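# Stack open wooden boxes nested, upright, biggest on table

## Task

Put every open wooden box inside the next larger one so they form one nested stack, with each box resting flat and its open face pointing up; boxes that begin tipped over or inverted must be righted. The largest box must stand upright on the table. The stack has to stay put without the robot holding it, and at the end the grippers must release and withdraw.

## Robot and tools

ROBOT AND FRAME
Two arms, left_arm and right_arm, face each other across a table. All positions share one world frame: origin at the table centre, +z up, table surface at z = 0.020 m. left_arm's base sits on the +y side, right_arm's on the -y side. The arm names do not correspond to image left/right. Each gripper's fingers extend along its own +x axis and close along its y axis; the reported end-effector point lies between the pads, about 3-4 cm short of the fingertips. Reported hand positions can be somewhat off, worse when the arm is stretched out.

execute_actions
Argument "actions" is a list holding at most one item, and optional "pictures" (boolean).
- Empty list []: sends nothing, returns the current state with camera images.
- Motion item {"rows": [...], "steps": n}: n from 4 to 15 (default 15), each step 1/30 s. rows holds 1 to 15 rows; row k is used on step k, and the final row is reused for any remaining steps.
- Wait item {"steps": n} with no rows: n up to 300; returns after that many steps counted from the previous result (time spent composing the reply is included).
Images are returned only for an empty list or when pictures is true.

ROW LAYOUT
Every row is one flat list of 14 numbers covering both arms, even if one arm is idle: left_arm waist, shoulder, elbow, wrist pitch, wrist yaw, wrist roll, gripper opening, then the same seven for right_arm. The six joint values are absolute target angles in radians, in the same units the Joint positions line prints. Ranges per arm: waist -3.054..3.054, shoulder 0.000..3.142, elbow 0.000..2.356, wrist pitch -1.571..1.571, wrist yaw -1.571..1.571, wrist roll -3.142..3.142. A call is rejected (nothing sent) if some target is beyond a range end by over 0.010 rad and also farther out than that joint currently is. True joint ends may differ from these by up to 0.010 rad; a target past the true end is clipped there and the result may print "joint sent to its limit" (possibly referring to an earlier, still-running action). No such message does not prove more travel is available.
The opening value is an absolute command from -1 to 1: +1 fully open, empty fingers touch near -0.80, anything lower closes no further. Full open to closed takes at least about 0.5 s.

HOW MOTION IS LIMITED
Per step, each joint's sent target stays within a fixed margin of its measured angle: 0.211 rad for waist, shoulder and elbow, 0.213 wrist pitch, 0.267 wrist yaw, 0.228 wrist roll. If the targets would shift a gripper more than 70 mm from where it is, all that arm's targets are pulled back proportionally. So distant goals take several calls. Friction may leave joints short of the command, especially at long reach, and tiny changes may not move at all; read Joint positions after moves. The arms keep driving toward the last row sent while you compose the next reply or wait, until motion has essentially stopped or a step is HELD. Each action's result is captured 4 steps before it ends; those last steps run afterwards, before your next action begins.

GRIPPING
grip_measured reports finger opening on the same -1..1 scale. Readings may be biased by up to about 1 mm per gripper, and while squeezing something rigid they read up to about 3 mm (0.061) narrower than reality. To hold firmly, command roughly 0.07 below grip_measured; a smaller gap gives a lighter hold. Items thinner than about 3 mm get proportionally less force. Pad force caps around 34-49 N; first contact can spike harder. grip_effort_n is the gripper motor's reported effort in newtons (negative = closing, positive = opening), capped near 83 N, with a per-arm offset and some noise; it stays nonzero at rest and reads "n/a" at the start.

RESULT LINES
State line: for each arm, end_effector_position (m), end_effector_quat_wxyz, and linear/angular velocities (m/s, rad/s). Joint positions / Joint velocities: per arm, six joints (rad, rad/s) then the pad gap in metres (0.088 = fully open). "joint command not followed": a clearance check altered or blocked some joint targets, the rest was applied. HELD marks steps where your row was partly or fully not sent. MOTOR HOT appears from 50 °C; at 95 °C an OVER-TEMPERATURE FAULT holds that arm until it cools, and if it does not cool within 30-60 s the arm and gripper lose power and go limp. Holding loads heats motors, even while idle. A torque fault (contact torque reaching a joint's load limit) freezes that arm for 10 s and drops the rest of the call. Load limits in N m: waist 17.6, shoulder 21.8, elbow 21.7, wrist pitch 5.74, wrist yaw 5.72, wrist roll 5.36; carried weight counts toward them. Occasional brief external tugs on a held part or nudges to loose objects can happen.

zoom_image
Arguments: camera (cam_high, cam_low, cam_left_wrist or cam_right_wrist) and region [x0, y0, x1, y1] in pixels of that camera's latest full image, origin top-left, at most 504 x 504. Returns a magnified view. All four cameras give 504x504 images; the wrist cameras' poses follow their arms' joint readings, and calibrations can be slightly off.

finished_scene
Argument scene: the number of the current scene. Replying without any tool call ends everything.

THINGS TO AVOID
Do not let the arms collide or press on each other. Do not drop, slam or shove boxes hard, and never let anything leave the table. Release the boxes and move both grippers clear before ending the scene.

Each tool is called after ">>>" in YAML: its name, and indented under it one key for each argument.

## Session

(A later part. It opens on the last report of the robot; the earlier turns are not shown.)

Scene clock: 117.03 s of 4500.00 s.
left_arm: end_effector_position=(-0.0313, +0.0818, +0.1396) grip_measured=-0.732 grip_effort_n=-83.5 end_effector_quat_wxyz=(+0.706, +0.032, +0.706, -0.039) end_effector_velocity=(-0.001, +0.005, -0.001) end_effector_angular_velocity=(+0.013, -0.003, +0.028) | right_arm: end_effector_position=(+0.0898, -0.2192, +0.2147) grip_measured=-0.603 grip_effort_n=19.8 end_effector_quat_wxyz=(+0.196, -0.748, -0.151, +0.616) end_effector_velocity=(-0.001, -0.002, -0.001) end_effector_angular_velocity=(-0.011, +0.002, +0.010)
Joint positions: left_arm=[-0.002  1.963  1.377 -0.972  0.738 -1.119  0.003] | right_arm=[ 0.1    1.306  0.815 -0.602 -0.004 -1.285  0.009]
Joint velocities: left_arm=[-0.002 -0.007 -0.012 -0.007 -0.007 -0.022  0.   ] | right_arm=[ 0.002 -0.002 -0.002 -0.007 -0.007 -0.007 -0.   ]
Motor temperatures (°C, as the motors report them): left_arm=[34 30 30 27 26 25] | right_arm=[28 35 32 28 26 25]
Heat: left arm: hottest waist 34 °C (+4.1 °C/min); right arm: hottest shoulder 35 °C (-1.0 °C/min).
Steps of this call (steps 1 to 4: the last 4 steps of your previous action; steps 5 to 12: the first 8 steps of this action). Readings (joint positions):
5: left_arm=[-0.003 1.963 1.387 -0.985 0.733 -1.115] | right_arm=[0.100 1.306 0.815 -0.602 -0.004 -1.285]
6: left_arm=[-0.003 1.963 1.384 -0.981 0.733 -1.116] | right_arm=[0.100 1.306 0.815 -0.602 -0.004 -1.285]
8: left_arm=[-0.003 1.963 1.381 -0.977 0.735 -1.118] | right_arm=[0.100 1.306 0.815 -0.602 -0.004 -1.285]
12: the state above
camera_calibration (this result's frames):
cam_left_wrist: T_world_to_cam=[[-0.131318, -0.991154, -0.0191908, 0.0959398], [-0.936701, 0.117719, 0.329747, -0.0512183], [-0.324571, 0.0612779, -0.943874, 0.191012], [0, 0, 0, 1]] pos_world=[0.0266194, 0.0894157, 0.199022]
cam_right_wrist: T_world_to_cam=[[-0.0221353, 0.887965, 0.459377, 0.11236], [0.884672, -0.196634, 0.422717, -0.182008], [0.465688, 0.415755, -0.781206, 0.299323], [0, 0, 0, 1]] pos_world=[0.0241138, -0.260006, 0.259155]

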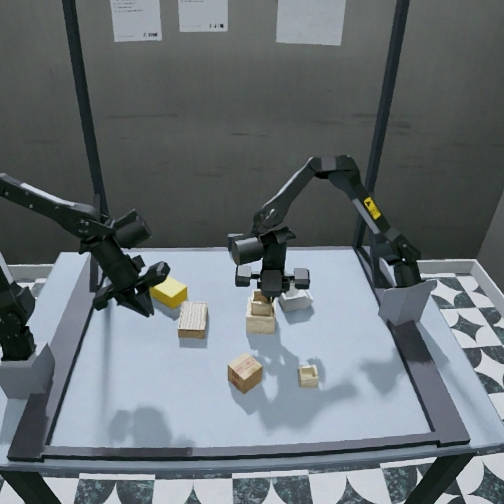

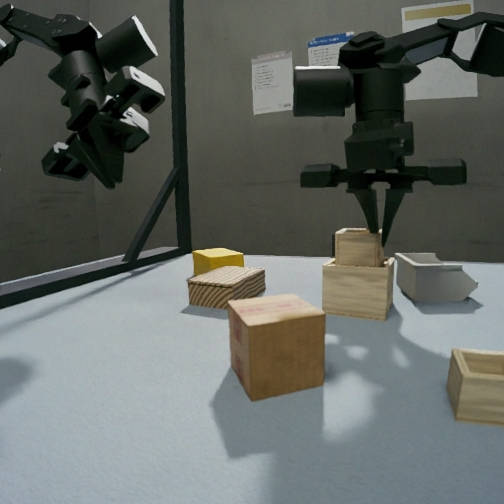

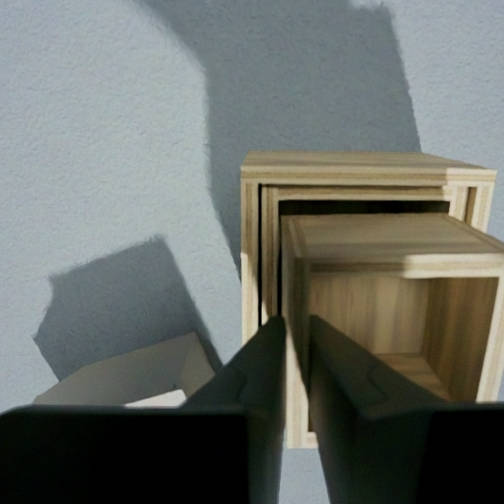

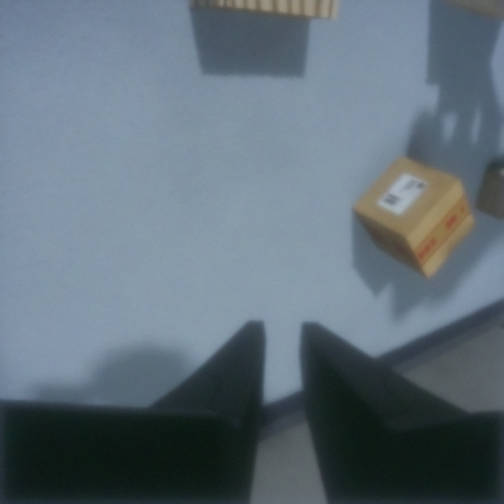

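>>> execute_actions:
  actions:
    - {"rows":[[0.0,1.95,1.395,-1.002,0.73,-1.11,-0.9,0.1,1.3,0.8,-0.6,0,-1.285,-0.6],[0.0,1.95,1.395,-1.002,0.73,-1.11,-0.9,0.1,1.3,0.8,-0.6,0,-1.285,-0.6],[0.0,1.95,1.395,-1.002,0.73,-1.11,-0.9,0.1,1.3,0.8,-0.6,0,-1.285,-0.6],[0.0,1.95,1.395,-1.002,0.73,-1.11,-0.9,0.1,1.3,0.8,-0.6,0,-1.285,-0.6],[0.012,1.95,1.393,-1.0,0.73,-1.10,-0.9,0.1,1.3,0.8,-0.6,0,-1.285,-0.6],[0.012,1.95,1.393,-1.0,0.73,-1.10,-0.9,0.1,1.3,0.8,-0.6,0,-1.285,-0.6],[0.012,1.95,1.393,-1.0,0.73,-1.10,-0.9,0.1,1.3,0.8,-0.6,0,-1.285,-0.6],[0.012,1.95,1.393,-1.0,0.73,-1.10,-0.9,0.1,1.3,0.8,-0.6,0,-1.285,-0.6],[0.012,1.95,1.393,-1.0,0.73,-1.10,-0.9,0.1,1.3,0.8,-0.6,0,-1.285,-0.6],[-0.004,1.97,1.382,-0.975,0.73,-1.11,-0.9,0.1,1.3,0.8,-0.6,0,-1.285,-0.6]],"steps":15}

>>> execute_actions:
  actions:
    - {"rows":[[-0.014,1.982,1.367,-0.952,0.73,-1.118,-0.9,0.1,1.3,0.8,-0.6,0,-1.285,-0.6]],"steps":12}
  pictures: true

Scene clock: 117.83 s of 4500.00 s.
left_arm: end_effector_position=(-0.0322, +0.0828, +0.1426) grip_measured=-0.732 grip_effort_n=-83.5 end_effector_quat_wxyz=(+0.707, +0.036, +0.706, -0.038) end_effector_velocity=(+0.002, -0.014, -0.004) end_effector_angular_velocity=(-0.043, -0.024, -0.045) | right_arm: end_effector_position=(+0.0898, -0.2192, +0.2147) grip_measured=-0.603 grip_effort_n=19.8 end_effector_quat_wxyz=(+0.196, -0.748, -0.151, +0.616) end_effector_velocity=(-0.000, +0.001, -0.001) end_effector_angular_velocity=(-0.000, +0.003, +0.008)
Joint positions: left_arm=[ 0.002  1.959  1.384 -0.992  0.733 -1.107  0.003] | right_arm=[ 0.1    1.306  0.815 -0.602 -0.004 -1.285  0.009]
Joint velocities: left_arm=[-0.017  0.002  0.002  0.081 -0.007 -0.022 -0.   ] | right_arm=[-0.002  0.002 -0.002  0.007 -0.007 -0.007 -0.   ]
Motor temperatures (°C, as the motors report them): left_arm=[34 30 30 27 26 25] | right_arm=[28 35 32 28 26 25]
Heat: left arm: hottest waist 34 °C (+4.0 °C/min); right arm: hottest shoulder 35 °C (-1.0 °C/min).
Steps of this call (steps 1 to 4: the last 4 steps of your previous action; steps 5 to 13: the robot went on to your last target; steps 14 to 24: the first 11 steps of this action). Readings (joint positions):
14: left_arm=[-0.001 1.960 1.376 -0.971 0.739 -1.120] | right_arm=[0.100 1.306 0.815 -0.602 -0.004 -1.285]
15: left_arm=[-0.001 1.959 1.378 -0.974 0.739 -1.120] | right_arm=[0.100 1.306 0.815 -0.602 -0.004 -1.285]
17: left_arm=[-0.001 1.959 1.382 -0.981 0.738 -1.119] | right_arm=[0.100 1.306 0.815 -0.602 -0.004 -1.285]
21: left_arm=[0.001 1.959 1.384 -0.992 0.735 -1.109] | right_arm=[0.100 1.306 0.815 -0.602 -0.004 -1.285]
24: the state above

Scene clock: 118.23 s of 4500.00 s.
left_arm: end_effector_position=(-0.0306, +0.0804, +0.1408) grip_measured=-0.732 grip_effort_n=-83.5 end_effector_quat_wxyz=(+0.708, +0.035, +0.703, -0.045) end_effector_velocity=(-0.000, -0.001, -0.002) end_effector_angular_velocity=(-0.009, +0.004, -0.003) | right_arm: end_effector_position=(+0.0898, -0.2192, +0.2147) grip_measured=-0.603 grip_effort_n=18.8 end_effector_quat_wxyz=(+0.196, -0.748, -0.151, +0.616) end_effector_velocity=(+0.000, +0.001, +0.002) end_effector_angular_velocity=(+0.010, +0.005, +0.006)
Joint positions: left_arm=[-0.001  1.96   1.378 -0.966  0.733 -1.113  0.003] | right_arm=[ 0.1    1.306  0.815 -0.602 -0.004 -1.285  0.009]
Joint velocities: left_arm=[-0.002 -0.002 -0.012  0.022  0.007 -0.007  0.   ] | right_arm=[-0.007 -0.007 -0.002  0.007 -0.007 -0.007 -0.   ]
Motor temperatures (°C, as the motors report them): left_arm=[34 30 30 27 26 25] | right_arm=[28 35 32 28 26 25]
Heat: left arm: hottest waist 34 °C (+4.1 °C/min); right arm: hottest shoulder 35 °C (-1.0 °C/min).
Steps of this call (steps 1 to 4: the last 4 steps of your previous action; steps 5 to 12: the first 8 steps of this action). Readings (joint positions):
5: left_arm=[-0.001 1.959 1.384 -0.979 0.733 -1.108] | right_arm=[0.100 1.306 0.815 -0.602 -0.004 -1.285]
6: left_arm=[-0.001 1.960 1.382 -0.975 0.733 -1.109] | right_arm=[0.100 1.306 0.815 -0.602 -0.004 -1.285]
8: left_arm=[-0.001 1.960 1.380 -0.970 0.733 -1.111] | right_arm=[0.100 1.306 0.815 -0.602 -0.004 -1.285]
12: the state above
camera_calibration (this result's frames):
cam_left_wrist: T_world_to_cam=[[-0.143423, -0.989567, -0.0137052, 0.0933414], [-0.937587, 0.13143, 0.321958, -0.0507996], [-0.316797, 0.0590259, -0.946655, 0.193279], [0, 0, 0, 1]] pos_world=[0.0269885, 0.0876356, 0.200603]
cam_right_wrist: T_world_to_cam=[[-0.0221353, 0.887965, 0.459377, 0.11236], [0.884672, -0.196634, 0.422717, -0.182008], [0.465688, 0.415755, -0.781206, 0.299323], [0, 0, 0, 1]] pos_world=[0.0241138, -0.260006, 0.259155]

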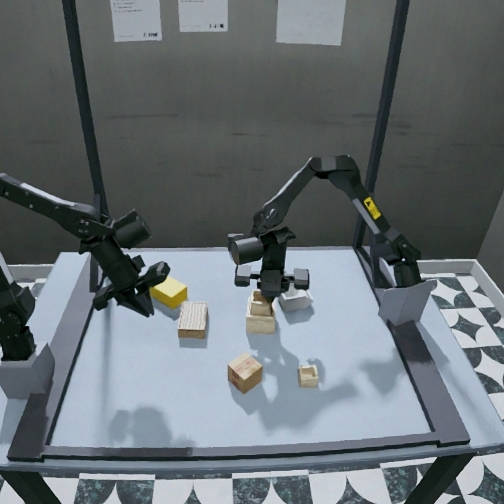

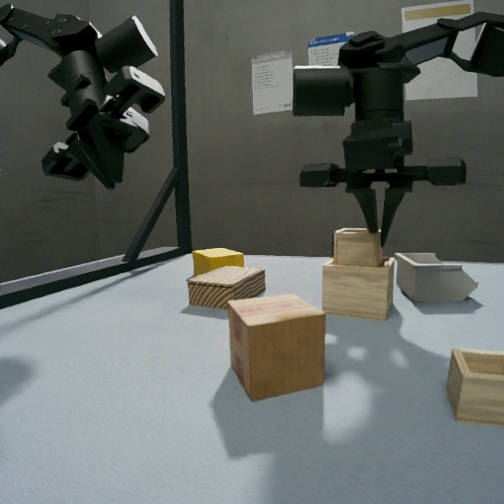

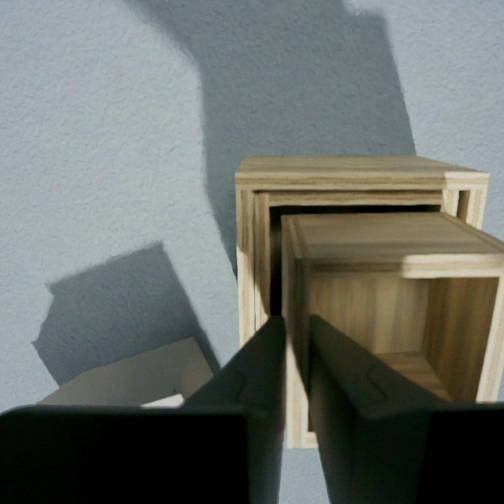

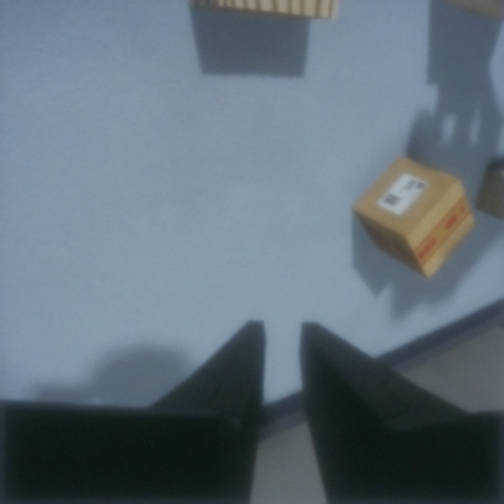

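>>> execute_actions:
  actions:
    - {"rows":[[0.01,1.955,1.40,-1.01,0.73,-1.10,-0.9,0.1,1.3,0.8,-0.6,0,-1.285,-0.6],[0.01,1.955,1.40,-1.01,0.73,-1.10,-0.9,0.1,1.3,0.8,-0.6,0,-1.285,-0.6],[0.01,1.955,1.40,-1.01,0.73,-1.10,-0.9,0.1,1.3,0.8,-0.6,0,-1.285,-0.6],[0.028,1.975,1.418,-1.048,0.73,-1.085,-0.9,0.1,1.3,0.8,-0.6,0,-1.285,-0.6]],"steps":15}

>>> execute_actions:
  actions:
    - {"steps":6}
  pictures: true

Scene clock: 119.00 s of 4500.00 s.
left_arm: end_effector_position=(-0.0301, +0.0845, +0.1498) grip_measured=-0.732 grip_effort_n=-83.5 end_effector_quat_wxyz=(+0.706, +0.032, +0.707, -0.029) end_effector_velocity=(+0.004, +0.004, +0.015) end_effector_angular_velocity=(+0.012, -0.002, +0.036) | right_arm: end_effector_position=(+0.0898, -0.2192, +0.2147) grip_measured=-0.603 grip_effort_n=19.3 end_effector_quat_wxyz=(+0.196, -0.748, -0.151, +0.616) end_effector_velocity=(+0.002, -0.000, -0.001) end_effector_angular_velocity=(+0.004, -0.009, +0.002)
Joint positions: left_arm=[ 0.02   1.964  1.406 -1.038  0.733 -1.091  0.003] | right_arm=[ 0.1    1.306  0.815 -0.602 -0.004 -1.285  0.009]
Joint velocities: left_arm=[ 0.037 -0.002  0.032 -0.081 -0.007  0.022  0.   ] | right_arm=[-0.002 -0.002 -0.007  0.007  0.007 -0.007 -0.   ]
Motor temperatures (°C, as the motors report them): left_arm=[34 30 30 27 26 25] | right_arm=[28 35 32 28 26 25]
Heat: left arm: hottest waist 34 °C (+4.0 °C/min); right arm: hottest shoulder 35 °C (-1.0 °C/min).
Steps of this call (steps 1 to 4: the last 4 steps of your previous action; steps 5 to 12: the robot went on to your last target; steps 13 to 23: the first 11 steps of this action). Readings (joint positions):
13: left_arm=[-0.000 1.960 1.378 -0.965 0.733 -1.114] | right_arm=[0.100 1.306 0.815 -0.602 -0.004 -1.285]
14: left_arm=[0.001 1.960 1.381 -0.971 0.734 -1.114] | right_arm=[0.100 1.306 0.815 -0.602 -0.004 -1.285]
16: left_arm=[0.002 1.961 1.387 -0.990 0.733 -1.108] | right_arm=[0.100 1.306 0.815 -0.602 -0.004 -1.285]
20: left_arm=[0.013 1.964 1.400 -1.028 0.733 -1.095] | right_arm=[0.100 1.306 0.815 -0.602 -0.004 -1.285]
23: the state above

Scene clock: 119.20 s of 4500.00 s.
left_arm: end_effector_position=(-0.0300, +0.0848, +0.1504) grip_measured=-0.732 grip_effort_n=-83.5 end_effector_quat_wxyz=(+0.705, +0.032, +0.708, -0.028) end_effector_velocity=(-0.001, +0.004, -0.001) end_effector_angular_velocity=(+0.019, +0.000, +0.006) | right_arm: end_effector_position=(+0.0898, -0.2192, +0.2147) grip_measured=-0.603 grip_effort_n=18.8 end_effector_quat_wxyz=(+0.196, -0.748, -0.151, +0.616) end_effector_velocity=(-0.000, -0.001, +0.001) end_effector_angular_velocity=(-0.008, -0.004, +0.019)
Joint positions: left_arm=[ 0.022  1.965  1.409 -1.045  0.733 -1.089  0.003] | right_arm=[ 0.1    1.306  0.815 -0.602 -0.004 -1.285  0.009]
Joint velocities: left_arm=[-0.002  0.002  0.002 -0.022 -0.007  0.007  0.   ] | right_arm=[-0.002 -0.002  0.002 -0.007 -0.007 -0.022 -0.   ]
Motor temperatures (°C, as the motors report them): left_arm=[34 30 30 27 26 25] | right_arm=[28 35 32 28 26 25]
Heat: left arm: hottest waist 34 °C (+4.1 °C/min); right arm: hottest shoulder 35 °C (-1.0 °C/min).
Kept back: nothing.
Steps of this call (steps 1 to 4: the last 4 steps of your previous action; steps 5 to 6: the robot went on to your last target). Readings (joint positions):
1: left_arm=[0.021 1.964 1.407 -1.040 0.733 -1.090] | right_arm=[0.100 1.306 0.815 -0.602 -0.004 -1.285]
2: left_arm=[0.022 1.964 1.408 -1.041 0.733 -1.090] | right_arm=[0.100 1.306 0.815 -0.602 -0.004 -1.285]
4: left_arm=[0.022 1.965 1.409 -1.043 0.733 -1.089] | right_arm=[0.100 1.306 0.815 -0.602 -0.004 -1.285]
6: the state above
camera_calibration (this result's frames):
cam_left_wrist: T_world_to_cam=[[-0.116101, -0.992629, -0.0347592, 0.10217], [-0.937708, 0.0980051, 0.333316, -0.0527985], [-0.327452, 0.0712921, -0.942174, 0.200262], [0, 0, 0, 1]] pos_world=[0.0279288, 0.0923142, 0.209832]
cam_right_wrist: T_world_to_cam=[[-0.0221353, 0.887965, 0.459377, 0.11236], [0.884672, -0.196634, 0.422717, -0.182008], [0.465688, 0.415755, -0.781206, 0.299323], [0, 0, 0, 1]] pos_world=[0.0241138, -0.260006, 0.259155]

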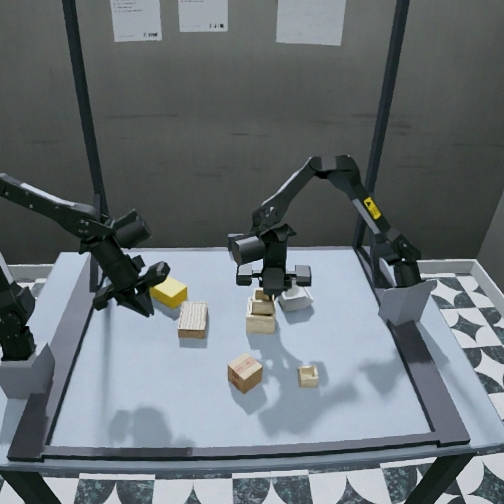

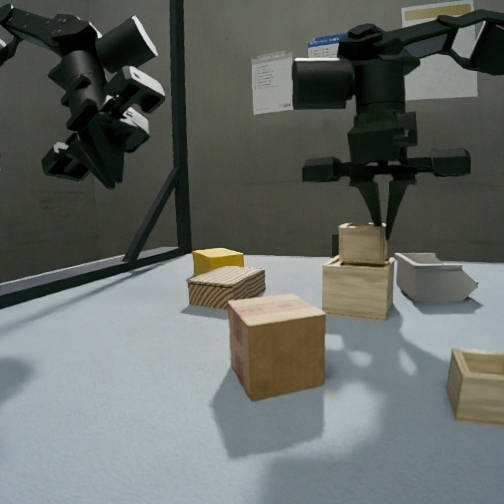

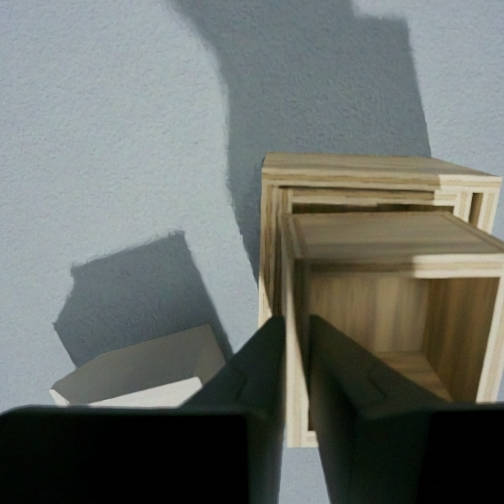

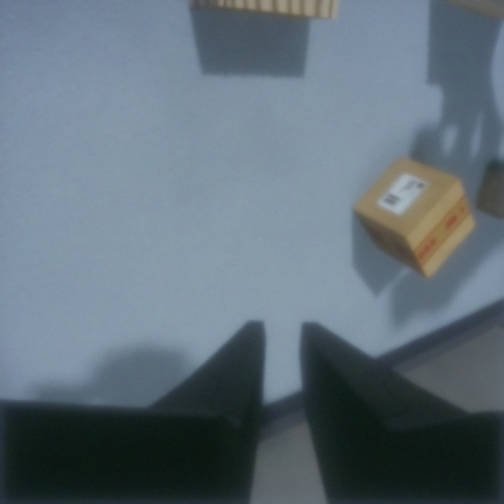

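>>> execute_actions:
  actions:
    - {"rows":[[0.012,1.985,1.40,-1.02,0.73,-1.10,-0.9,0.1,1.3,0.8,-0.6,0,-1.285,-0.6],[0.012,1.985,1.40,-1.02,0.73,-1.10,-0.9,0.1,1.3,0.8,-0.6,0,-1.285,-0.6],[0.012,1.985,1.40,-1.02,0.73,-1.10,-0.9,0.1,1.3,0.8,-0.6,0,-1.285,-0.6],[0.012,1.985,1.40,-1.02,0.73,-1.10,-0.9,0.1,1.3,0.8,-0.6,0,-1.285,-0.6],[-0.006,1.992,1.38,-0.975,0.73,-1.115,-0.9,0.1,1.3,0.8,-0.6,0,-1.285,-0.6],[-0.006,1.992,1.38,-0.975,0.73,-1.115,-0.9,0.1,1.3,0.8,-0.6,0,-1.285,-0.6],[-0.006,1.992,1.38,-0.975,0.73,-1.115,-0.9,0.1,1.3,0.8,-0.6,0,-1.285,-0.6],[-0.024,1.998,1.36,-0.93,0.73,-1.13,-0.9,0.1,1.3,0.8,-0.6,0,-1.285,-0.6],[-0.024,1.998,1.36,-0.93,0.73,-1.13,-0.9,0.1,1.3,0.8,-0.6,0,-1.285,-0.6],[-0.024,1.998,1.36,-0.93,0.73,-1.13,-0.9,0.1,1.3,0.8,-0.6,0,-1.285,-0.6],[-0.044,2.005,1.34,-0.889,0.73,-1.145,-0.9,0.1,1.3,0.8,-0.6,0,-1.285,-0.6]],"steps":15}

>>> execute_actions:
  actions:
    - {"steps":6}
  pictures: true

Scene clock: 119.90 s of 4500.00 s.
left_arm: end_effector_position=(-0.0257, +0.0816, +0.1387) grip_measured=-0.732 grip_effort_n=-83.5 end_effector_quat_wxyz=(+0.708, +0.030, +0.704, -0.035) end_effector_velocity=(+0.023, +0.003, -0.028) end_effector_angular_velocity=(-0.103, -0.061, +0.105) | right_arm: end_effector_position=(+0.0898, -0.2192, +0.2147) grip_measured=-0.603 grip_effort_n=19.8 end_effector_quat_wxyz=(+0.196, -0.748, -0.151, +0.616) end_effector_velocity=(-0.002, -0.002, -0.002) end_effector_angular_velocity=(-0.013, +0.015, +0.011)
Joint positions: left_arm=[ 0.005  1.976  1.382 -0.969  0.731 -1.12   0.003] | right_arm=[ 0.1    1.306  0.815 -0.602 -0.004 -1.285  0.009]
Joint velocities: left_arm=[-0.012 -0.042 -0.203  0.33  -0.022 -0.227  0.   ] | right_arm=[-0.002 -0.002 -0.002 -0.007 -0.022 -0.007 -0.   ]
Motor temperatures (°C, as the motors report them): left_arm=[34 30 30 27 26 25] | right_arm=[28 35 32 28 26 25]
Heat: left arm: hottest waist 34 °C (+4.0 °C/min); right arm: hottest shoulder 35 °C (-1.0 °C/min).
Steps of this call (steps 1 to 10: the robot went on to your last target; steps 11 to 21: the first 11 steps of this action). Readings (joint positions):
11: left_arm=[0.022 1.966 1.410 -1.046 0.733 -1.088] | right_arm=[0.100 1.306 0.815 -0.602 -0.004 -1.285]
12: left_arm=[0.021 1.967 1.410 -1.041 0.733 -1.088] | right_arm=[0.100 1.306 0.815 -0.602 -0.004 -1.285]
14: left_arm=[0.018 1.971 1.410 -1.031 0.733 -1.091] | right_arm=[0.100 1.306 0.815 -0.602 -0.004 -1.285]
18: left_arm=[0.006 1.977 1.394 -0.998 0.733 -1.106] | right_arm=[0.100 1.306 0.815 -0.602 -0.004 -1.285]
21: the state above

Scene clock: 120.10 s of 4500.00 s.
left_arm: end_effector_position=(-0.0212, +0.0803, +0.1369) grip_measured=-0.732 grip_effort_n=-83.5 end_effector_quat_wxyz=(+0.716, +0.024, +0.696, -0.042) end_effector_velocity=(+0.016, -0.020, -0.012) end_effector_angular_velocity=(-0.098, -0.076, -0.091) | right_arm: end_effector_position=(+0.0898, -0.2192, +0.2147) grip_measured=-0.603 grip_effort_n=18.8 end_effector_quat_wxyz=(+0.196, -0.748, -0.151, +0.616) end_effector_velocity=(+0.001, -0.003, -0.002) end_effector_angular_velocity=(-0.014, +0.001, +0.003)
Joint positions: left_arm=[ 0.006  1.968  1.359 -0.921  0.718 -1.14   0.003] | right_arm=[ 0.1    1.306  0.815 -0.602 -0.004 -1.285  0.009]
Joint velocities: left_arm=[-0.017 -0.002 -0.056  0.227 -0.037 -0.037 -0.   ] | right_arm=[-0.002 -0.002 -0.007 -0.007 -0.007 -0.007 -0.   ]
Motor temperatures (°C, as the motors report them): left_arm=[34 30 30 27 26 25] | right_arm=[28 35 32 28 26 25]
Heat: left arm: hottest waist 34 °C (+4.1 °C/min); right arm: hottest shoulder 35 °C (-1.0 °C/min).
Kept back: nothing.
Steps of this call (steps 1 to 4: the last 4 steps of your previous action; steps 5 to 6: the robot went on to your last target). Readings (joint positions):
1: left_arm=[0.005 1.974 1.376 -0.959 0.730 -1.126] | right_arm=[0.100 1.306 0.815 -0.602 -0.004 -1.285]
2: left_arm=[0.005 1.971 1.370 -0.950 0.728 -1.131] | right_arm=[0.100 1.306 0.815 -0.602 -0.004 -1.285]
4: left_arm=[0.006 1.968 1.363 -0.936 0.721 -1.137] | right_arm=[0.100 1.306 0.815 -0.602 -0.004 -1.285]
6: the state above
camera_calibration (this result's frames):
cam_left_wrist: T_world_to_cam=[[-0.123291, -0.992356, -0.00537404, 0.0940955], [-0.946251, 0.115927, 0.301944, -0.0369079], [-0.299013, 0.0423121, -0.95331, 0.195231], [0, 0, 0, 1]] pos_world=[0.0350537, 0.0893942, 0.197766]
cam_right_wrist: T_world_to_cam=[[-0.0221353, 0.887965, 0.459377, 0.11236], [0.884672, -0.196634, 0.422717, -0.182008], [0.465688, 0.415755, -0.781206, 0.299323], [0, 0, 0, 1]] pos_world=[0.0241138, -0.260006, 0.259155]

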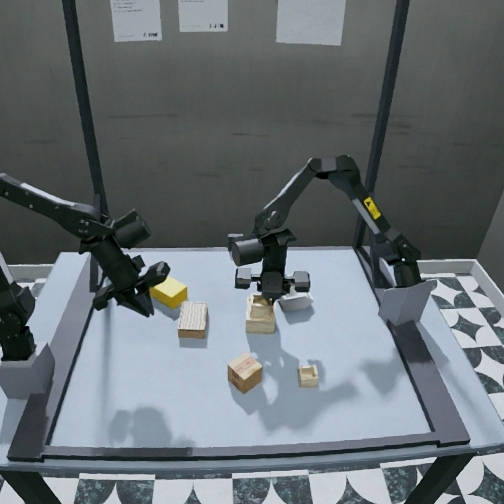

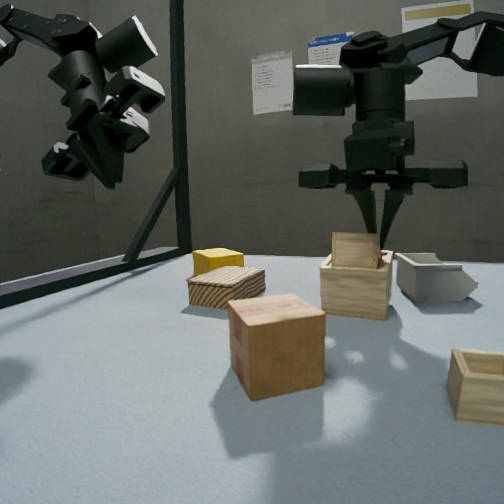

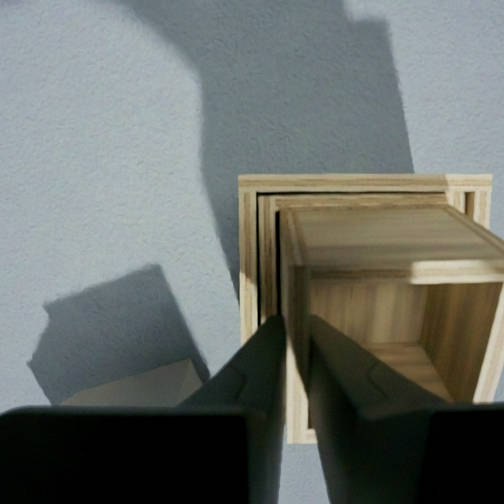

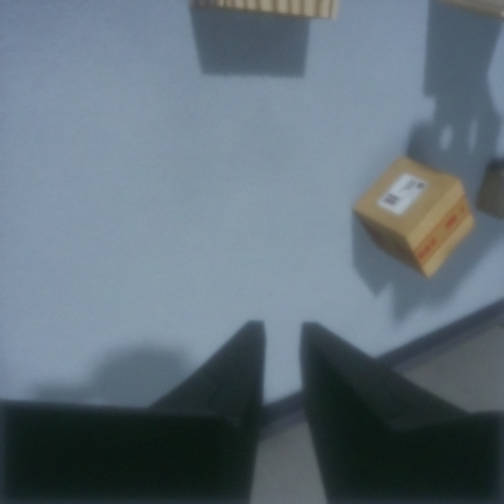

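>>> execute_actions:
  actions:
    - {"rows":[[0.006,1.96,1.385,-0.98,0.73,-1.11,-0.9,0.1,1.3,0.8,-0.6,0,-1.285,-0.6],[0.006,1.96,1.385,-0.98,0.73,-1.11,-0.9,0.1,1.3,0.8,-0.6,0,-1.285,-0.6],[0.006,1.96,1.385,-0.98,0.73,-1.11,-0.9,0.1,1.3,0.8,-0.6,0,-1.285,-0.6],[0.006,1.96,1.385,-0.98,0.73,-1.11,-0.9,0.1,1.3,0.8,-0.6,0,-1.285,-0.6],[0.012,1.972,1.415,-1.035,0.73,-1.095,-0.9,0.1,1.3,0.8,-0.6,0,-1.285,-0.6]],"steps":15}

>>> execute_actions:
  actions:
    - {"steps":6}
  pictures: true

Scene clock: 120.73 s of 4500.00 s.
left_arm: end_effector_position=(-0.0323, +0.0831, +0.1439) grip_measured=-0.732 grip_effort_n=-83.5 end_effector_quat_wxyz=(+0.707, +0.038, +0.706, -0.031) end_effector_velocity=(-0.006, +0.003, +0.013) end_effector_angular_velocity=(+0.034, +0.005, +0.010) | right_arm: end_effector_position=(+0.0898, -0.2192, +0.2147) grip_measured=-0.603 grip_effort_n=18.8 end_effector_quat_wxyz=(+0.196, -0.748, -0.151, +0.616) end_effector_velocity=(-0.001, +0.001, +0.000) end_effector_angular_velocity=(+0.001, -0.003, +0.022)
Joint positions: left_arm=[ 0.003  1.967  1.401 -1.018  0.728 -1.102  0.003] | right_arm=[ 0.1    1.306  0.815 -0.602 -0.004 -1.285  0.009]
Joint velocities: left_arm=[ 0.012 -0.002  0.051 -0.11  -0.007  0.037 -0.   ] | right_arm=[-0.002 -0.002 -0.002  0.007 -0.007 -0.022 -0.   ]
Motor temperatures (°C, as the motors report them): left_arm=[34 30 30 27 26 25] | right_arm=[28 35 32 28 26 25]
Heat: left arm: hottest waist 34 °C (+4.0 °C/min); right arm: hottest shoulder 35 °C (-1.0 °C/min).
Steps of this call (steps 1 to 8: the robot went on to your last target; steps 9 to 19: the first 11 steps of this action). Readings (joint positions):
9: left_arm=[0.004 1.967 1.356 -0.914 0.715 -1.142] | right_arm=[0.100 1.306 0.815 -0.602 -0.004 -1.285]
10: left_arm=[0.006 1.967 1.362 -0.922 0.716 -1.136] | right_arm=[0.100 1.306 0.815 -0.602 -0.004 -1.285]
12: left_arm=[0.006 1.967 1.370 -0.942 0.726 -1.125] | right_arm=[0.100 1.306 0.815 -0.602 -0.004 -1.285]
16: left_arm=[0.002 1.967 1.391 -1.001 0.728 -1.108] | right_arm=[0.100 1.306 0.815 -0.602 -0.004 -1.285]
19: the state above

Scene clock: 120.93 s of 4500.00 s.
left_arm: end_effector_position=(-0.0326, +0.0838, +0.1454) grip_measured=-0.732 grip_effort_n=-83.5 end_effector_quat_wxyz=(+0.706, +0.038, +0.706, -0.028) end_effector_velocity=(+0.000, +0.000, +0.005) end_effector_angular_velocity=(+0.003, -0.006, -0.012) | right_arm: end_effector_position=(+0.0898, -0.2192, +0.2147) grip_measured=-0.603 grip_effort_n=19.3 end_effector_quat_wxyz=(+0.196, -0.748, -0.151, +0.616) end_effector_velocity=(-0.000, -0.002, +0.000) end_effector_angular_velocity=(-0.005, +0.003, +0.006)
Joint positions: left_arm=[ 0.005  1.967  1.406 -1.03   0.728 -1.099  0.003] | right_arm=[ 0.1    1.306  0.815 -0.602 -0.004 -1.285  0.009]
Joint velocities: left_arm=[ 0.007 -0.002  0.012 -0.022 -0.007  0.022 -0.   ] | right_arm=[-0.002 -0.007 -0.002 -0.007 -0.007 -0.007 -0.   ]
Motor temperatures (°C, as the motors report them): left_arm=[34 30 30 27 26 25] | right_arm=[28 35 32 28 26 25]
Heat: left arm: hottest waist 34 °C (+4.0 °C/min); right arm: hottest shoulder 35 °C (-1.0 °C/min).
Kept back: nothing.
Steps of this call (steps 1 to 4: the last 4 steps of your previous action; steps 5 to 6: the robot went on to your last target). Readings (joint positions):
1: left_arm=[0.003 1.967 1.403 -1.022 0.728 -1.101] | right_arm=[0.100 1.306 0.815 -0.602 -0.004 -1.285]
2: left_arm=[0.004 1.967 1.403 -1.025 0.728 -1.100] | right_arm=[0.100 1.306 0.815 -0.602 -0.004 -1.285]
4: left_arm=[0.004 1.967 1.405 -1.029 0.728 -1.099] | right_arm=[0.100 1.306 0.815 -0.602 -0.004 -1.285]
6: the state above
camera_calibration (this result's frames):
cam_left_wrist: T_world_to_cam=[[-0.124247, -0.991389, -0.0413665, 0.101339], [-0.93806, 0.10377, 0.330569, -0.0535064], [-0.32343, 0.0798765, -0.942875, 0.194268], [0, 0, 0, 1]] pos_world=[0.0252311, 0.0905016, 0.20505]
cam_right_wrist: T_world_to_cam=[[-0.0221353, 0.887965, 0.459377, 0.11236], [0.884672, -0.196634, 0.422717, -0.182008], [0.465688, 0.415755, -0.781206, 0.299323], [0, 0, 0, 1]] pos_world=[0.0241138, -0.260006, 0.259155]

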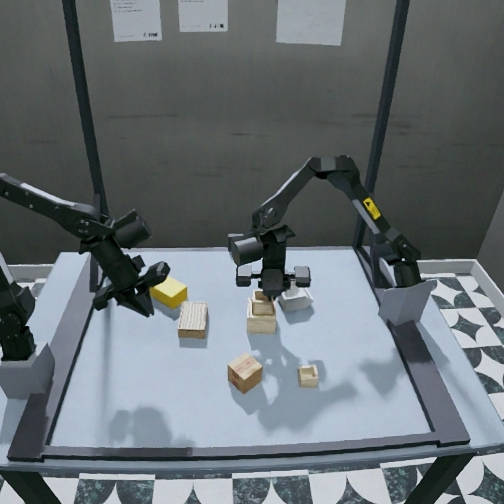

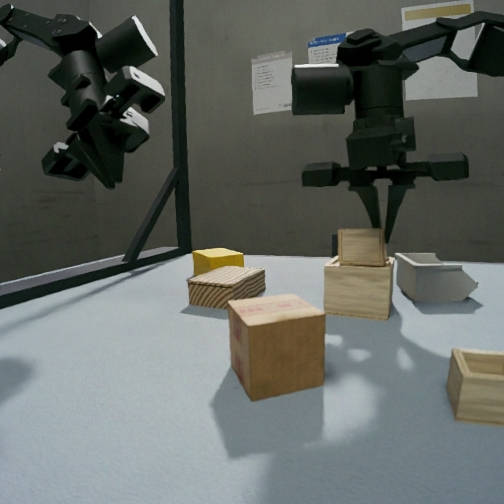

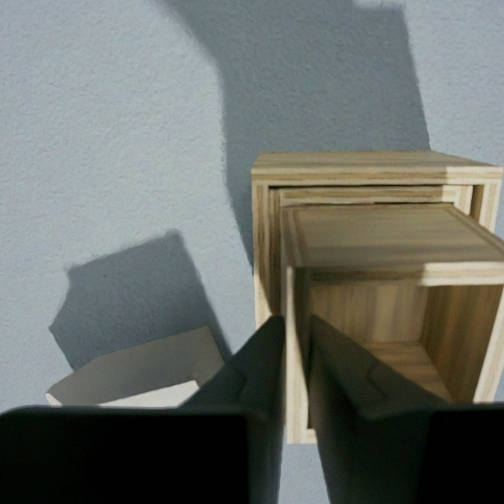

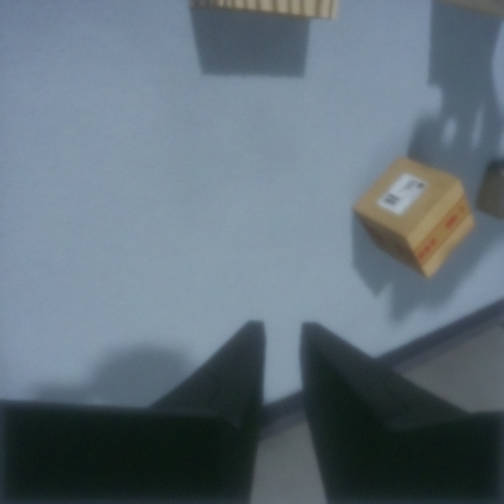

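>>> zoom_image:
  camera: "cam_left_wrist"
  region: [240,140,504,340]

>>> zoom_image:
  camera: "cam_low"
  region: [300,200,420,330]

Region (240, 140, 504, 340) of cam_left_wrist's 504x504 image, scaled by 1.909, with more detail than that image has; it fills the top 382 rows of this view, and the rest is white.

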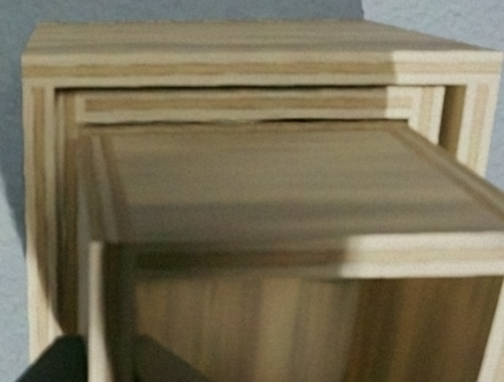

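Region (300, 200, 420, 330) of cam_low's 504x504 image, scaled by 3.877, with more detail than that image has; it fills the left 465 columns of this view, and the rest is white.

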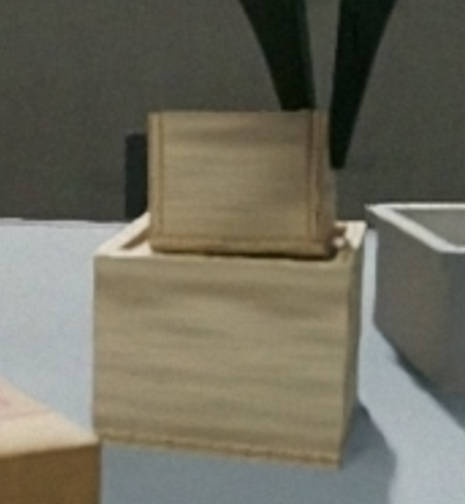

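>>> execute_actions:
  actions:
    - {"rows":[[-0.010,1.983,1.418,-1.03,0.73,-1.10,-0.9,0.1,1.3,0.8,-0.6,0,-1.285,-0.6]],"steps":15}
  pictures: true

>>> zoom_image:
  camera: "cam_left_wrist"
  region: [240,140,504,340]

Scene clock: 121.57 s of 4500.00 s.
left_arm: end_effector_position=(-0.0346, +0.0828, +0.1434) grip_measured=-0.732 grip_effort_n=-83.5 end_effector_quat_wxyz=(+0.705, +0.042, +0.707, -0.029) end_effector_velocity=(-0.002, +0.004, +0.001) end_effector_angular_velocity=(+0.016, -0.002, +0.002) | right_arm: end_effector_position=(+0.0898, -0.2192, +0.2147) grip_measured=-0.603 grip_effort_n=19.3 end_effector_quat_wxyz=(+0.196, -0.748, -0.151, +0.616) end_effector_velocity=(+0.000, -0.002, -0.001) end_effector_angular_velocity=(-0.010, +0.002, +0.005)
Joint positions: left_arm=[-0.003  1.971  1.411 -1.032  0.728 -1.098  0.003] | right_arm=[ 0.1    1.306  0.815 -0.602 -0.004 -1.285  0.009]
Joint velocities: left_arm=[-0.002 -0.007 -0.002 -0.022 -0.007  0.007  0.   ] | right_arm=[-0.002 -0.002 -0.002 -0.007 -0.007 -0.007  0.   ]
Motor temperatures (°C, as the motors report them): left_arm=[34 30 30 27 26 25] | right_arm=[28 35 32 28 26 25]
Heat: left arm: hottest waist 34 °C (+4.0 °C/min); right arm: hottest shoulder 35 °C (-2.0 °C/min).
Steps of this call (steps 1 to 8: the robot went on to your last target; steps 9 to 19: the first 11 steps of this action). Readings (joint positions):
9: left_arm=[0.006 1.967 1.407 -1.033 0.728 -1.098] | right_arm=[0.100 1.306 0.815 -0.602 -0.004 -1.285]
10: left_arm=[0.004 1.968 1.408 -1.033 0.728 -1.098] | right_arm=[0.100 1.306 0.815 -0.602 -0.004 -1.285]
12: left_arm=[-0.001 1.969 1.409 -1.033 0.728 -1.098] | right_arm=[0.100 1.306 0.815 -0.602 -0.004 -1.285]
16: left_arm=[-0.003 1.971 1.411 -1.032 0.728 -1.098] | right_arm=[0.100 1.306 0.815 -0.602 -0.004 -1.285]
19: the state above
camera_calibration (this result's frames):
cam_left_wrist: T_world_to_cam=[[-0.131268, -0.990264, -0.0463199, 0.100357], [-0.936655, 0.108586, 0.332996, -0.055367], [-0.324724, 0.0870975, -0.94179, 0.191042], [0, 0, 0, 1]] pos_world=[0.0233498, 0.088753, 0.203007]
cam_right_wrist: T_world_to_cam=[[-0.0221353, 0.887965, 0.459377, 0.11236], [0.884672, -0.196634, 0.422717, -0.182008], [0.465688, 0.415755, -0.781206, 0.299323], [0, 0, 0, 1]] pos_world=[0.0241138, -0.260006, 0.259155]

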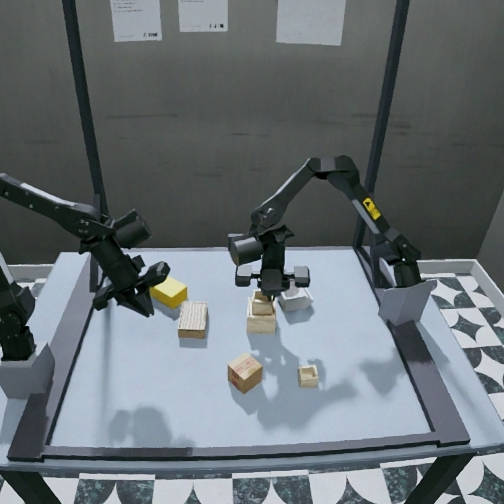

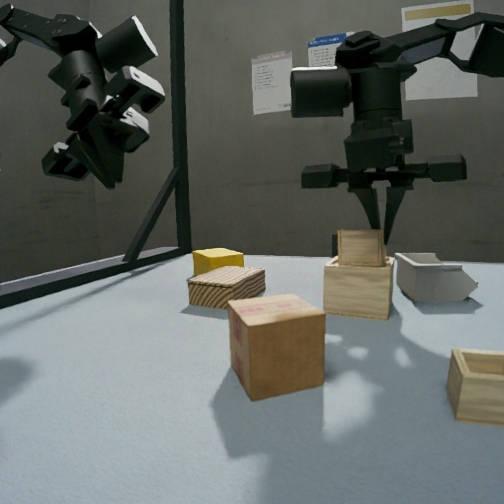

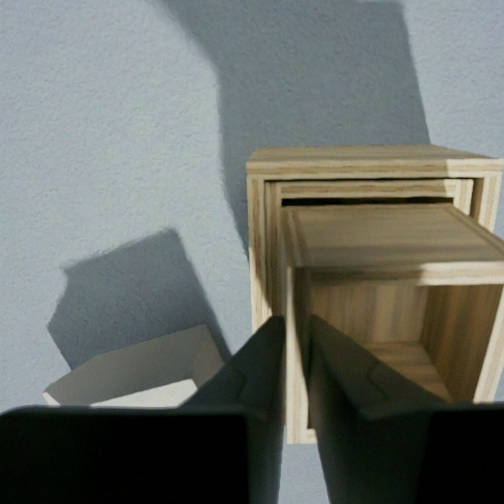

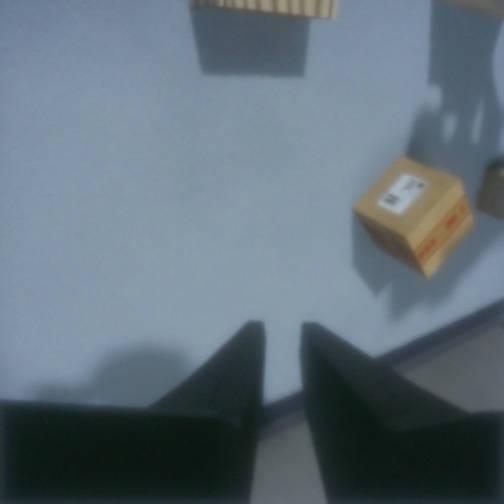

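Region (240, 140, 504, 340) of cam_left_wrist's 504x504 image, scaled by 1.909, with more detail than that image has; it fills the top 382 rows of this view, and the rest is white.

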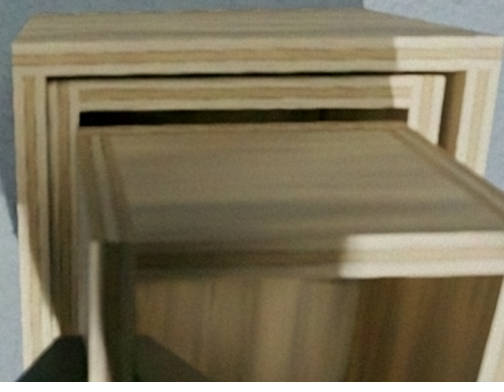

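>>> execute_actions:
  actions:
    - {"rows":[[-0.024,1.988,1.40,-1.01,0.73,-1.11,-0.9,0.1,1.3,0.8,-0.6,0,-1.285,-0.6],[-0.024,1.988,1.40,-1.01,0.73,-1.11,-0.9,0.1,1.3,0.8,-0.6,0,-1.285,-0.6],[-0.024,1.988,1.40,-1.01,0.73,-1.11,-0.9,0.1,1.3,0.8,-0.6,0,-1.285,-0.6],[-0.024,1.988,1.40,-1.01,0.73,-1.11,-0.9,0.1,1.3,0.8,-0.6,0,-1.285,-0.6],[-0.038,1.994,1.385,-0.975,0.73,-1.12,-0.9,0.1,1.3,0.8,-0.6,0,-1.285,-0.6],[-0.038,1.994,1.385,-0.975,0.73,-1.12,-0.9,0.1,1.3,0.8,-0.6,0,-1.285,-0.6],[-0.038,1.994,1.385,-0.975,0.73,-1.12,-0.9,0.1,1.3,0.8,-0.6,0,-1.285,-0.6],[-0.038,1.994,1.385,-0.975,0.73,-1.12,-0.9,0.1,1.3,0.8,-0.6,0,-1.285,-0.6],[-0.052,2.0,1.367,-0.94,0.73,-1.13,-0.9,0.1,1.3,0.8,-0.6,0,-1.285,-0.6]],"steps":15}
  pictures: true

Scene clock: 122.27 s of 4500.00 s.
left_arm: end_effector_position=(-0.0363, +0.0814, +0.1259) grip_measured=-0.732 grip_effort_n=-83.5 end_effector_quat_wxyz=(+0.704, +0.052, +0.707, -0.035) end_effector_velocity=(-0.003, +0.013, -0.057) end_effector_angular_velocity=(+0.067, +0.001, -0.024) | right_arm: end_effector_position=(+0.0898, -0.2192, +0.2147) grip_measured=-0.603 grip_effort_n=19.3 end_effector_quat_wxyz=(+0.196, -0.748, -0.151, +0.616) end_effector_velocity=(-0.001, -0.002, -0.003) end_effector_angular_velocity=(-0.021, +0.007, +0.022)
Joint positions: left_arm=[-0.04   1.986  1.385 -0.966  0.728 -1.12   0.003] | right_arm=[ 0.1    1.306  0.815 -0.602 -0.004 -1.285  0.009]
Joint velocities: left_arm=[-0.11   0.046 -0.11   0.168 -0.022 -0.066 -0.   ] | right_arm=[-0.002  0.002 -0.002 -0.007 -0.022 -0.022 -0.   ]
Motor temperatures (°C, as the motors report them): left_arm=[34 30 30 27 26 25] | right_arm=[28 35 32 28 26 25]
Heat: left arm: hottest waist 34 °C (+3.0 °C/min); right arm: hottest shoulder 35 °C (-2.0 °C/min).
Steps of this call (steps 1 to 4: the last 4 steps of your previous action; steps 5 to 10: the robot went on to your last target; steps 11 to 21: the first 11 steps of this action). Readings (joint positions):
11: left_arm=[-0.004 1.971 1.411 -1.032 0.728 -1.099] | right_arm=[0.100 1.306 0.815 -0.602 -0.004 -1.285]
12: left_arm=[-0.006 1.972 1.411 -1.026 0.728 -1.100] | right_arm=[0.100 1.306 0.815 -0.602 -0.004 -1.285]
14: left_arm=[-0.014 1.975 1.411 -1.018 0.728 -1.103] | right_arm=[0.100 1.306 0.815 -0.602 -0.004 -1.285]
18: left_arm=[-0.030 1.981 1.398 -0.992 0.728 -1.112] | right_arm=[0.100 1.306 0.815 -0.602 -0.004 -1.285]
21: the state above
camera_calibration (this result's frames):
cam_left_wrist: T_world_to_cam=[[-0.153185, -0.986854, -0.0515074, 0.0975551], [-0.93332, 0.127354, 0.335701, -0.0527227], [-0.324729, 0.0994972, -0.940559, 0.172983], [0, 0, 0, 1]] pos_world=[0.0219093, 0.0857758, 0.185425]
cam_right_wrist: T_world_to_cam=[[-0.0221353, 0.887965, 0.459377, 0.11236], [0.884672, -0.196634, 0.422717, -0.182008], [0.465688, 0.415755, -0.781206, 0.299323], [0, 0, 0, 1]] pos_world=[0.0241138, -0.260006, 0.259155]

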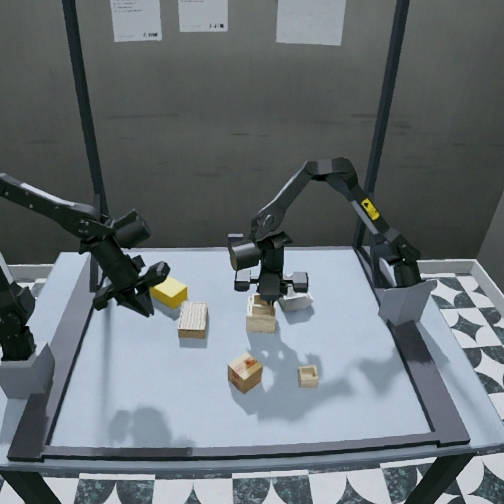

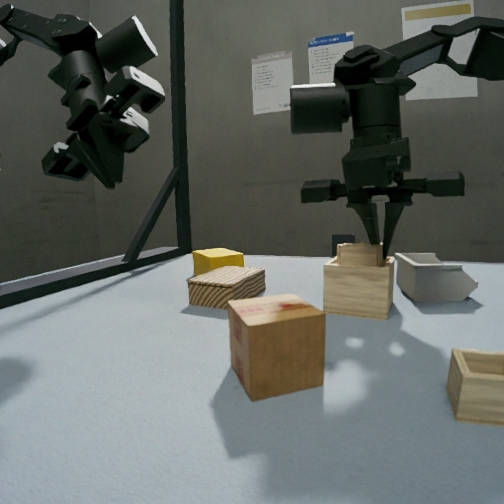

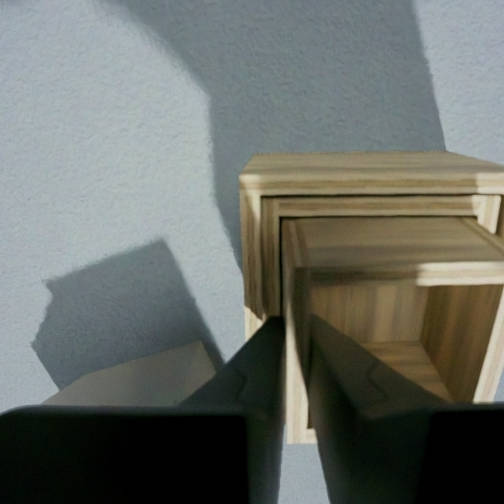

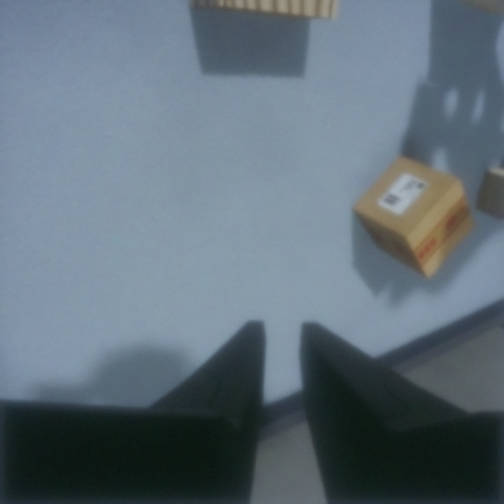

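>>> execute_actions:
  actions:
    - {"rows":[[-0.056,2.0,1.365,-0.935,0.73,-1.13,-0.9,0.1,1.3,0.8,-0.6,0,-1.285,-0.6],[-0.056,2.0,1.365,-0.935,0.73,-1.13,-0.9,0.1,1.3,0.8,-0.6,0,-1.285,-0.6],[-0.056,2.0,1.365,-0.935,0.73,-1.13,-0.9,0.1,1.3,0.8,-0.6,0,-1.285,-0.6],[-0.056,2.0,1.365,-0.935,0.73,-1.13,-0.9,0.1,1.3,0.8,-0.6,0,-1.285,-0.6],[-0.056,2.0,1.365,-0.935,0.73,-1.13,-0.9,0.1,1.3,0.8,-0.6,0,-1.285,-0.6],[-0.056,2.0,1.365,-0.935,0.73,-1.13,-0.9,0.1,1.3,0.8,-0.6,0,-1.285,-0.6],[-0.056,2.0,1.365,-0.935,0.73,-1.13,-0.62,0.1,1.3,0.8,-0.6,0,-1.285,-0.6]],"steps":15}
  pictures: true

Scene clock: 122.83 s of 4500.00 s.
left_arm: end_effector_position=(-0.0361, +0.0817, +0.1196) grip_measured=-0.689 grip_effort_n=9.1 end_effector_quat_wxyz=(+0.704, +0.054, +0.707, -0.037) end_effector_velocity=(-0.002, +0.001, -0.004) end_effector_angular_velocity=(+0.008, -0.005, +0.011) | right_arm: end_effector_position=(+0.0898, -0.2192, +0.2147) grip_measured=-0.603 grip_effort_n=19.8 end_effector_quat_wxyz=(+0.196, -0.748, -0.151, +0.616) end_effector_velocity=(-0.004, +0.000, -0.002) end_effector_angular_velocity=(-0.006, +0.016, +0.018)
Joint positions: left_arm=[-0.051  1.99   1.371 -0.938  0.728 -1.127  0.005] | right_arm=[ 0.1    1.306  0.815 -0.602 -0.004 -1.285  0.009]
Joint velocities: left_arm=[-0.012 -0.002 -0.007  0.007 -0.007 -0.022  0.017] | right_arm=[ 0.002  0.002 -0.002  0.007 -0.022 -0.007 -0.   ]
Motor temperatures (°C, as the motors report them): left_arm=[34 30 30 27 26 25] | right_arm=[28 35 32 29 26 25]
Heat: left arm: hottest waist 34 °C (+3.0 °C/min); right arm: hottest shoulder 35 °C (-2.0 °C/min).
Steps of this call (steps 1 to 4: the last 4 steps of your previous action; steps 5 to 6: the robot went on to your last target; steps 7 to 17: the first 11 steps of this action). Readings (joint positions):
7: left_arm=[-0.049 1.990 1.374 -0.945 0.728 -1.126] | right_arm=[0.100 1.306 0.815 -0.602 -0.004 -1.285]
8: left_arm=[-0.049 1.990 1.373 -0.943 0.728 -1.126] | right_arm=[0.100 1.306 0.815 -0.602 -0.004 -1.285]
10: left_arm=[-0.050 1.990 1.372 -0.941 0.728 -1.127] | right_arm=[0.100 1.306 0.815 -0.602 -0.004 -1.285]
14: left_arm=[-0.050 1.990 1.371 -0.939 0.728 -1.127] | right_arm=[0.100 1.306 0.815 -0.602 -0.004 -1.285]
17: the state above
camera_calibration (this result's frames):
cam_left_wrist: T_world_to_cam=[[-0.160205, -0.985719, -0.0518818, 0.0972758], [-0.932249, 0.133821, 0.33616, -0.0510302], [-0.324416, 0.102221, -0.940375, 0.166841], [0, 0, 0, 1]] pos_world=[0.0221372, 0.0856608, 0.179094]
cam_right_wrist: T_world_to_cam=[[-0.0221353, 0.887965, 0.459377, 0.11236], [0.884672, -0.196634, 0.422717, -0.182008], [0.465688, 0.415755, -0.781206, 0.299323], [0, 0, 0, 1]] pos_world=[0.0241138, -0.260006, 0.259155]

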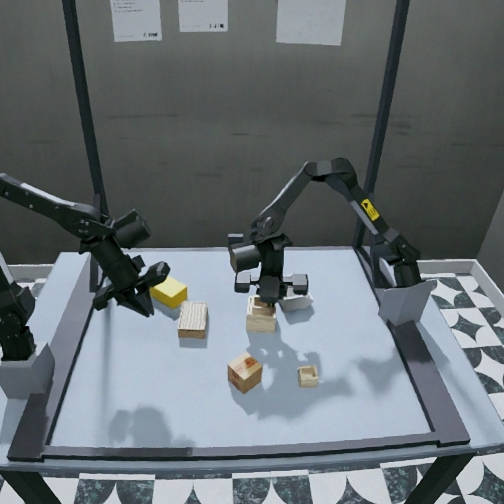

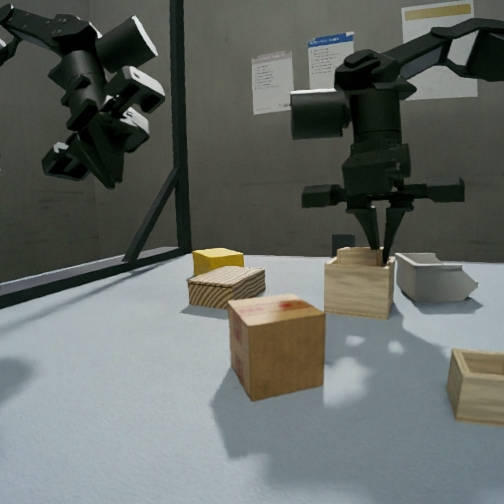

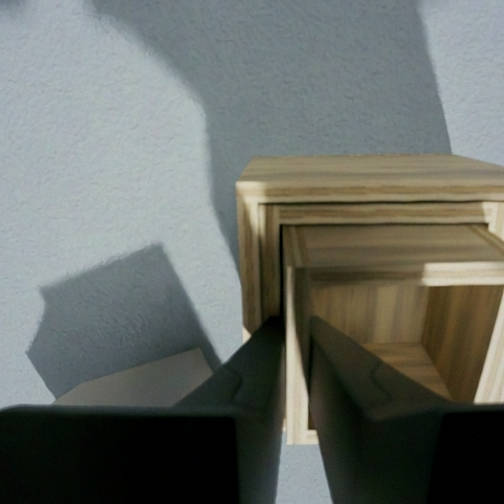

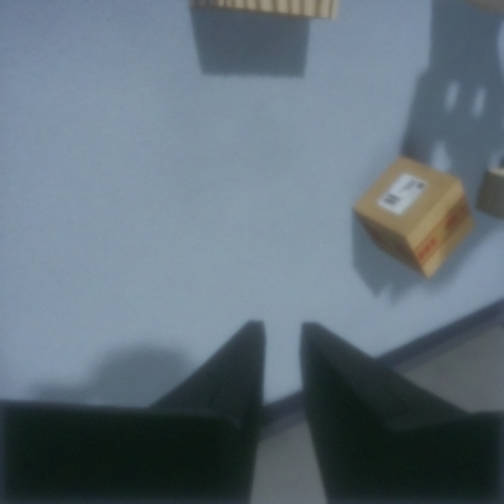

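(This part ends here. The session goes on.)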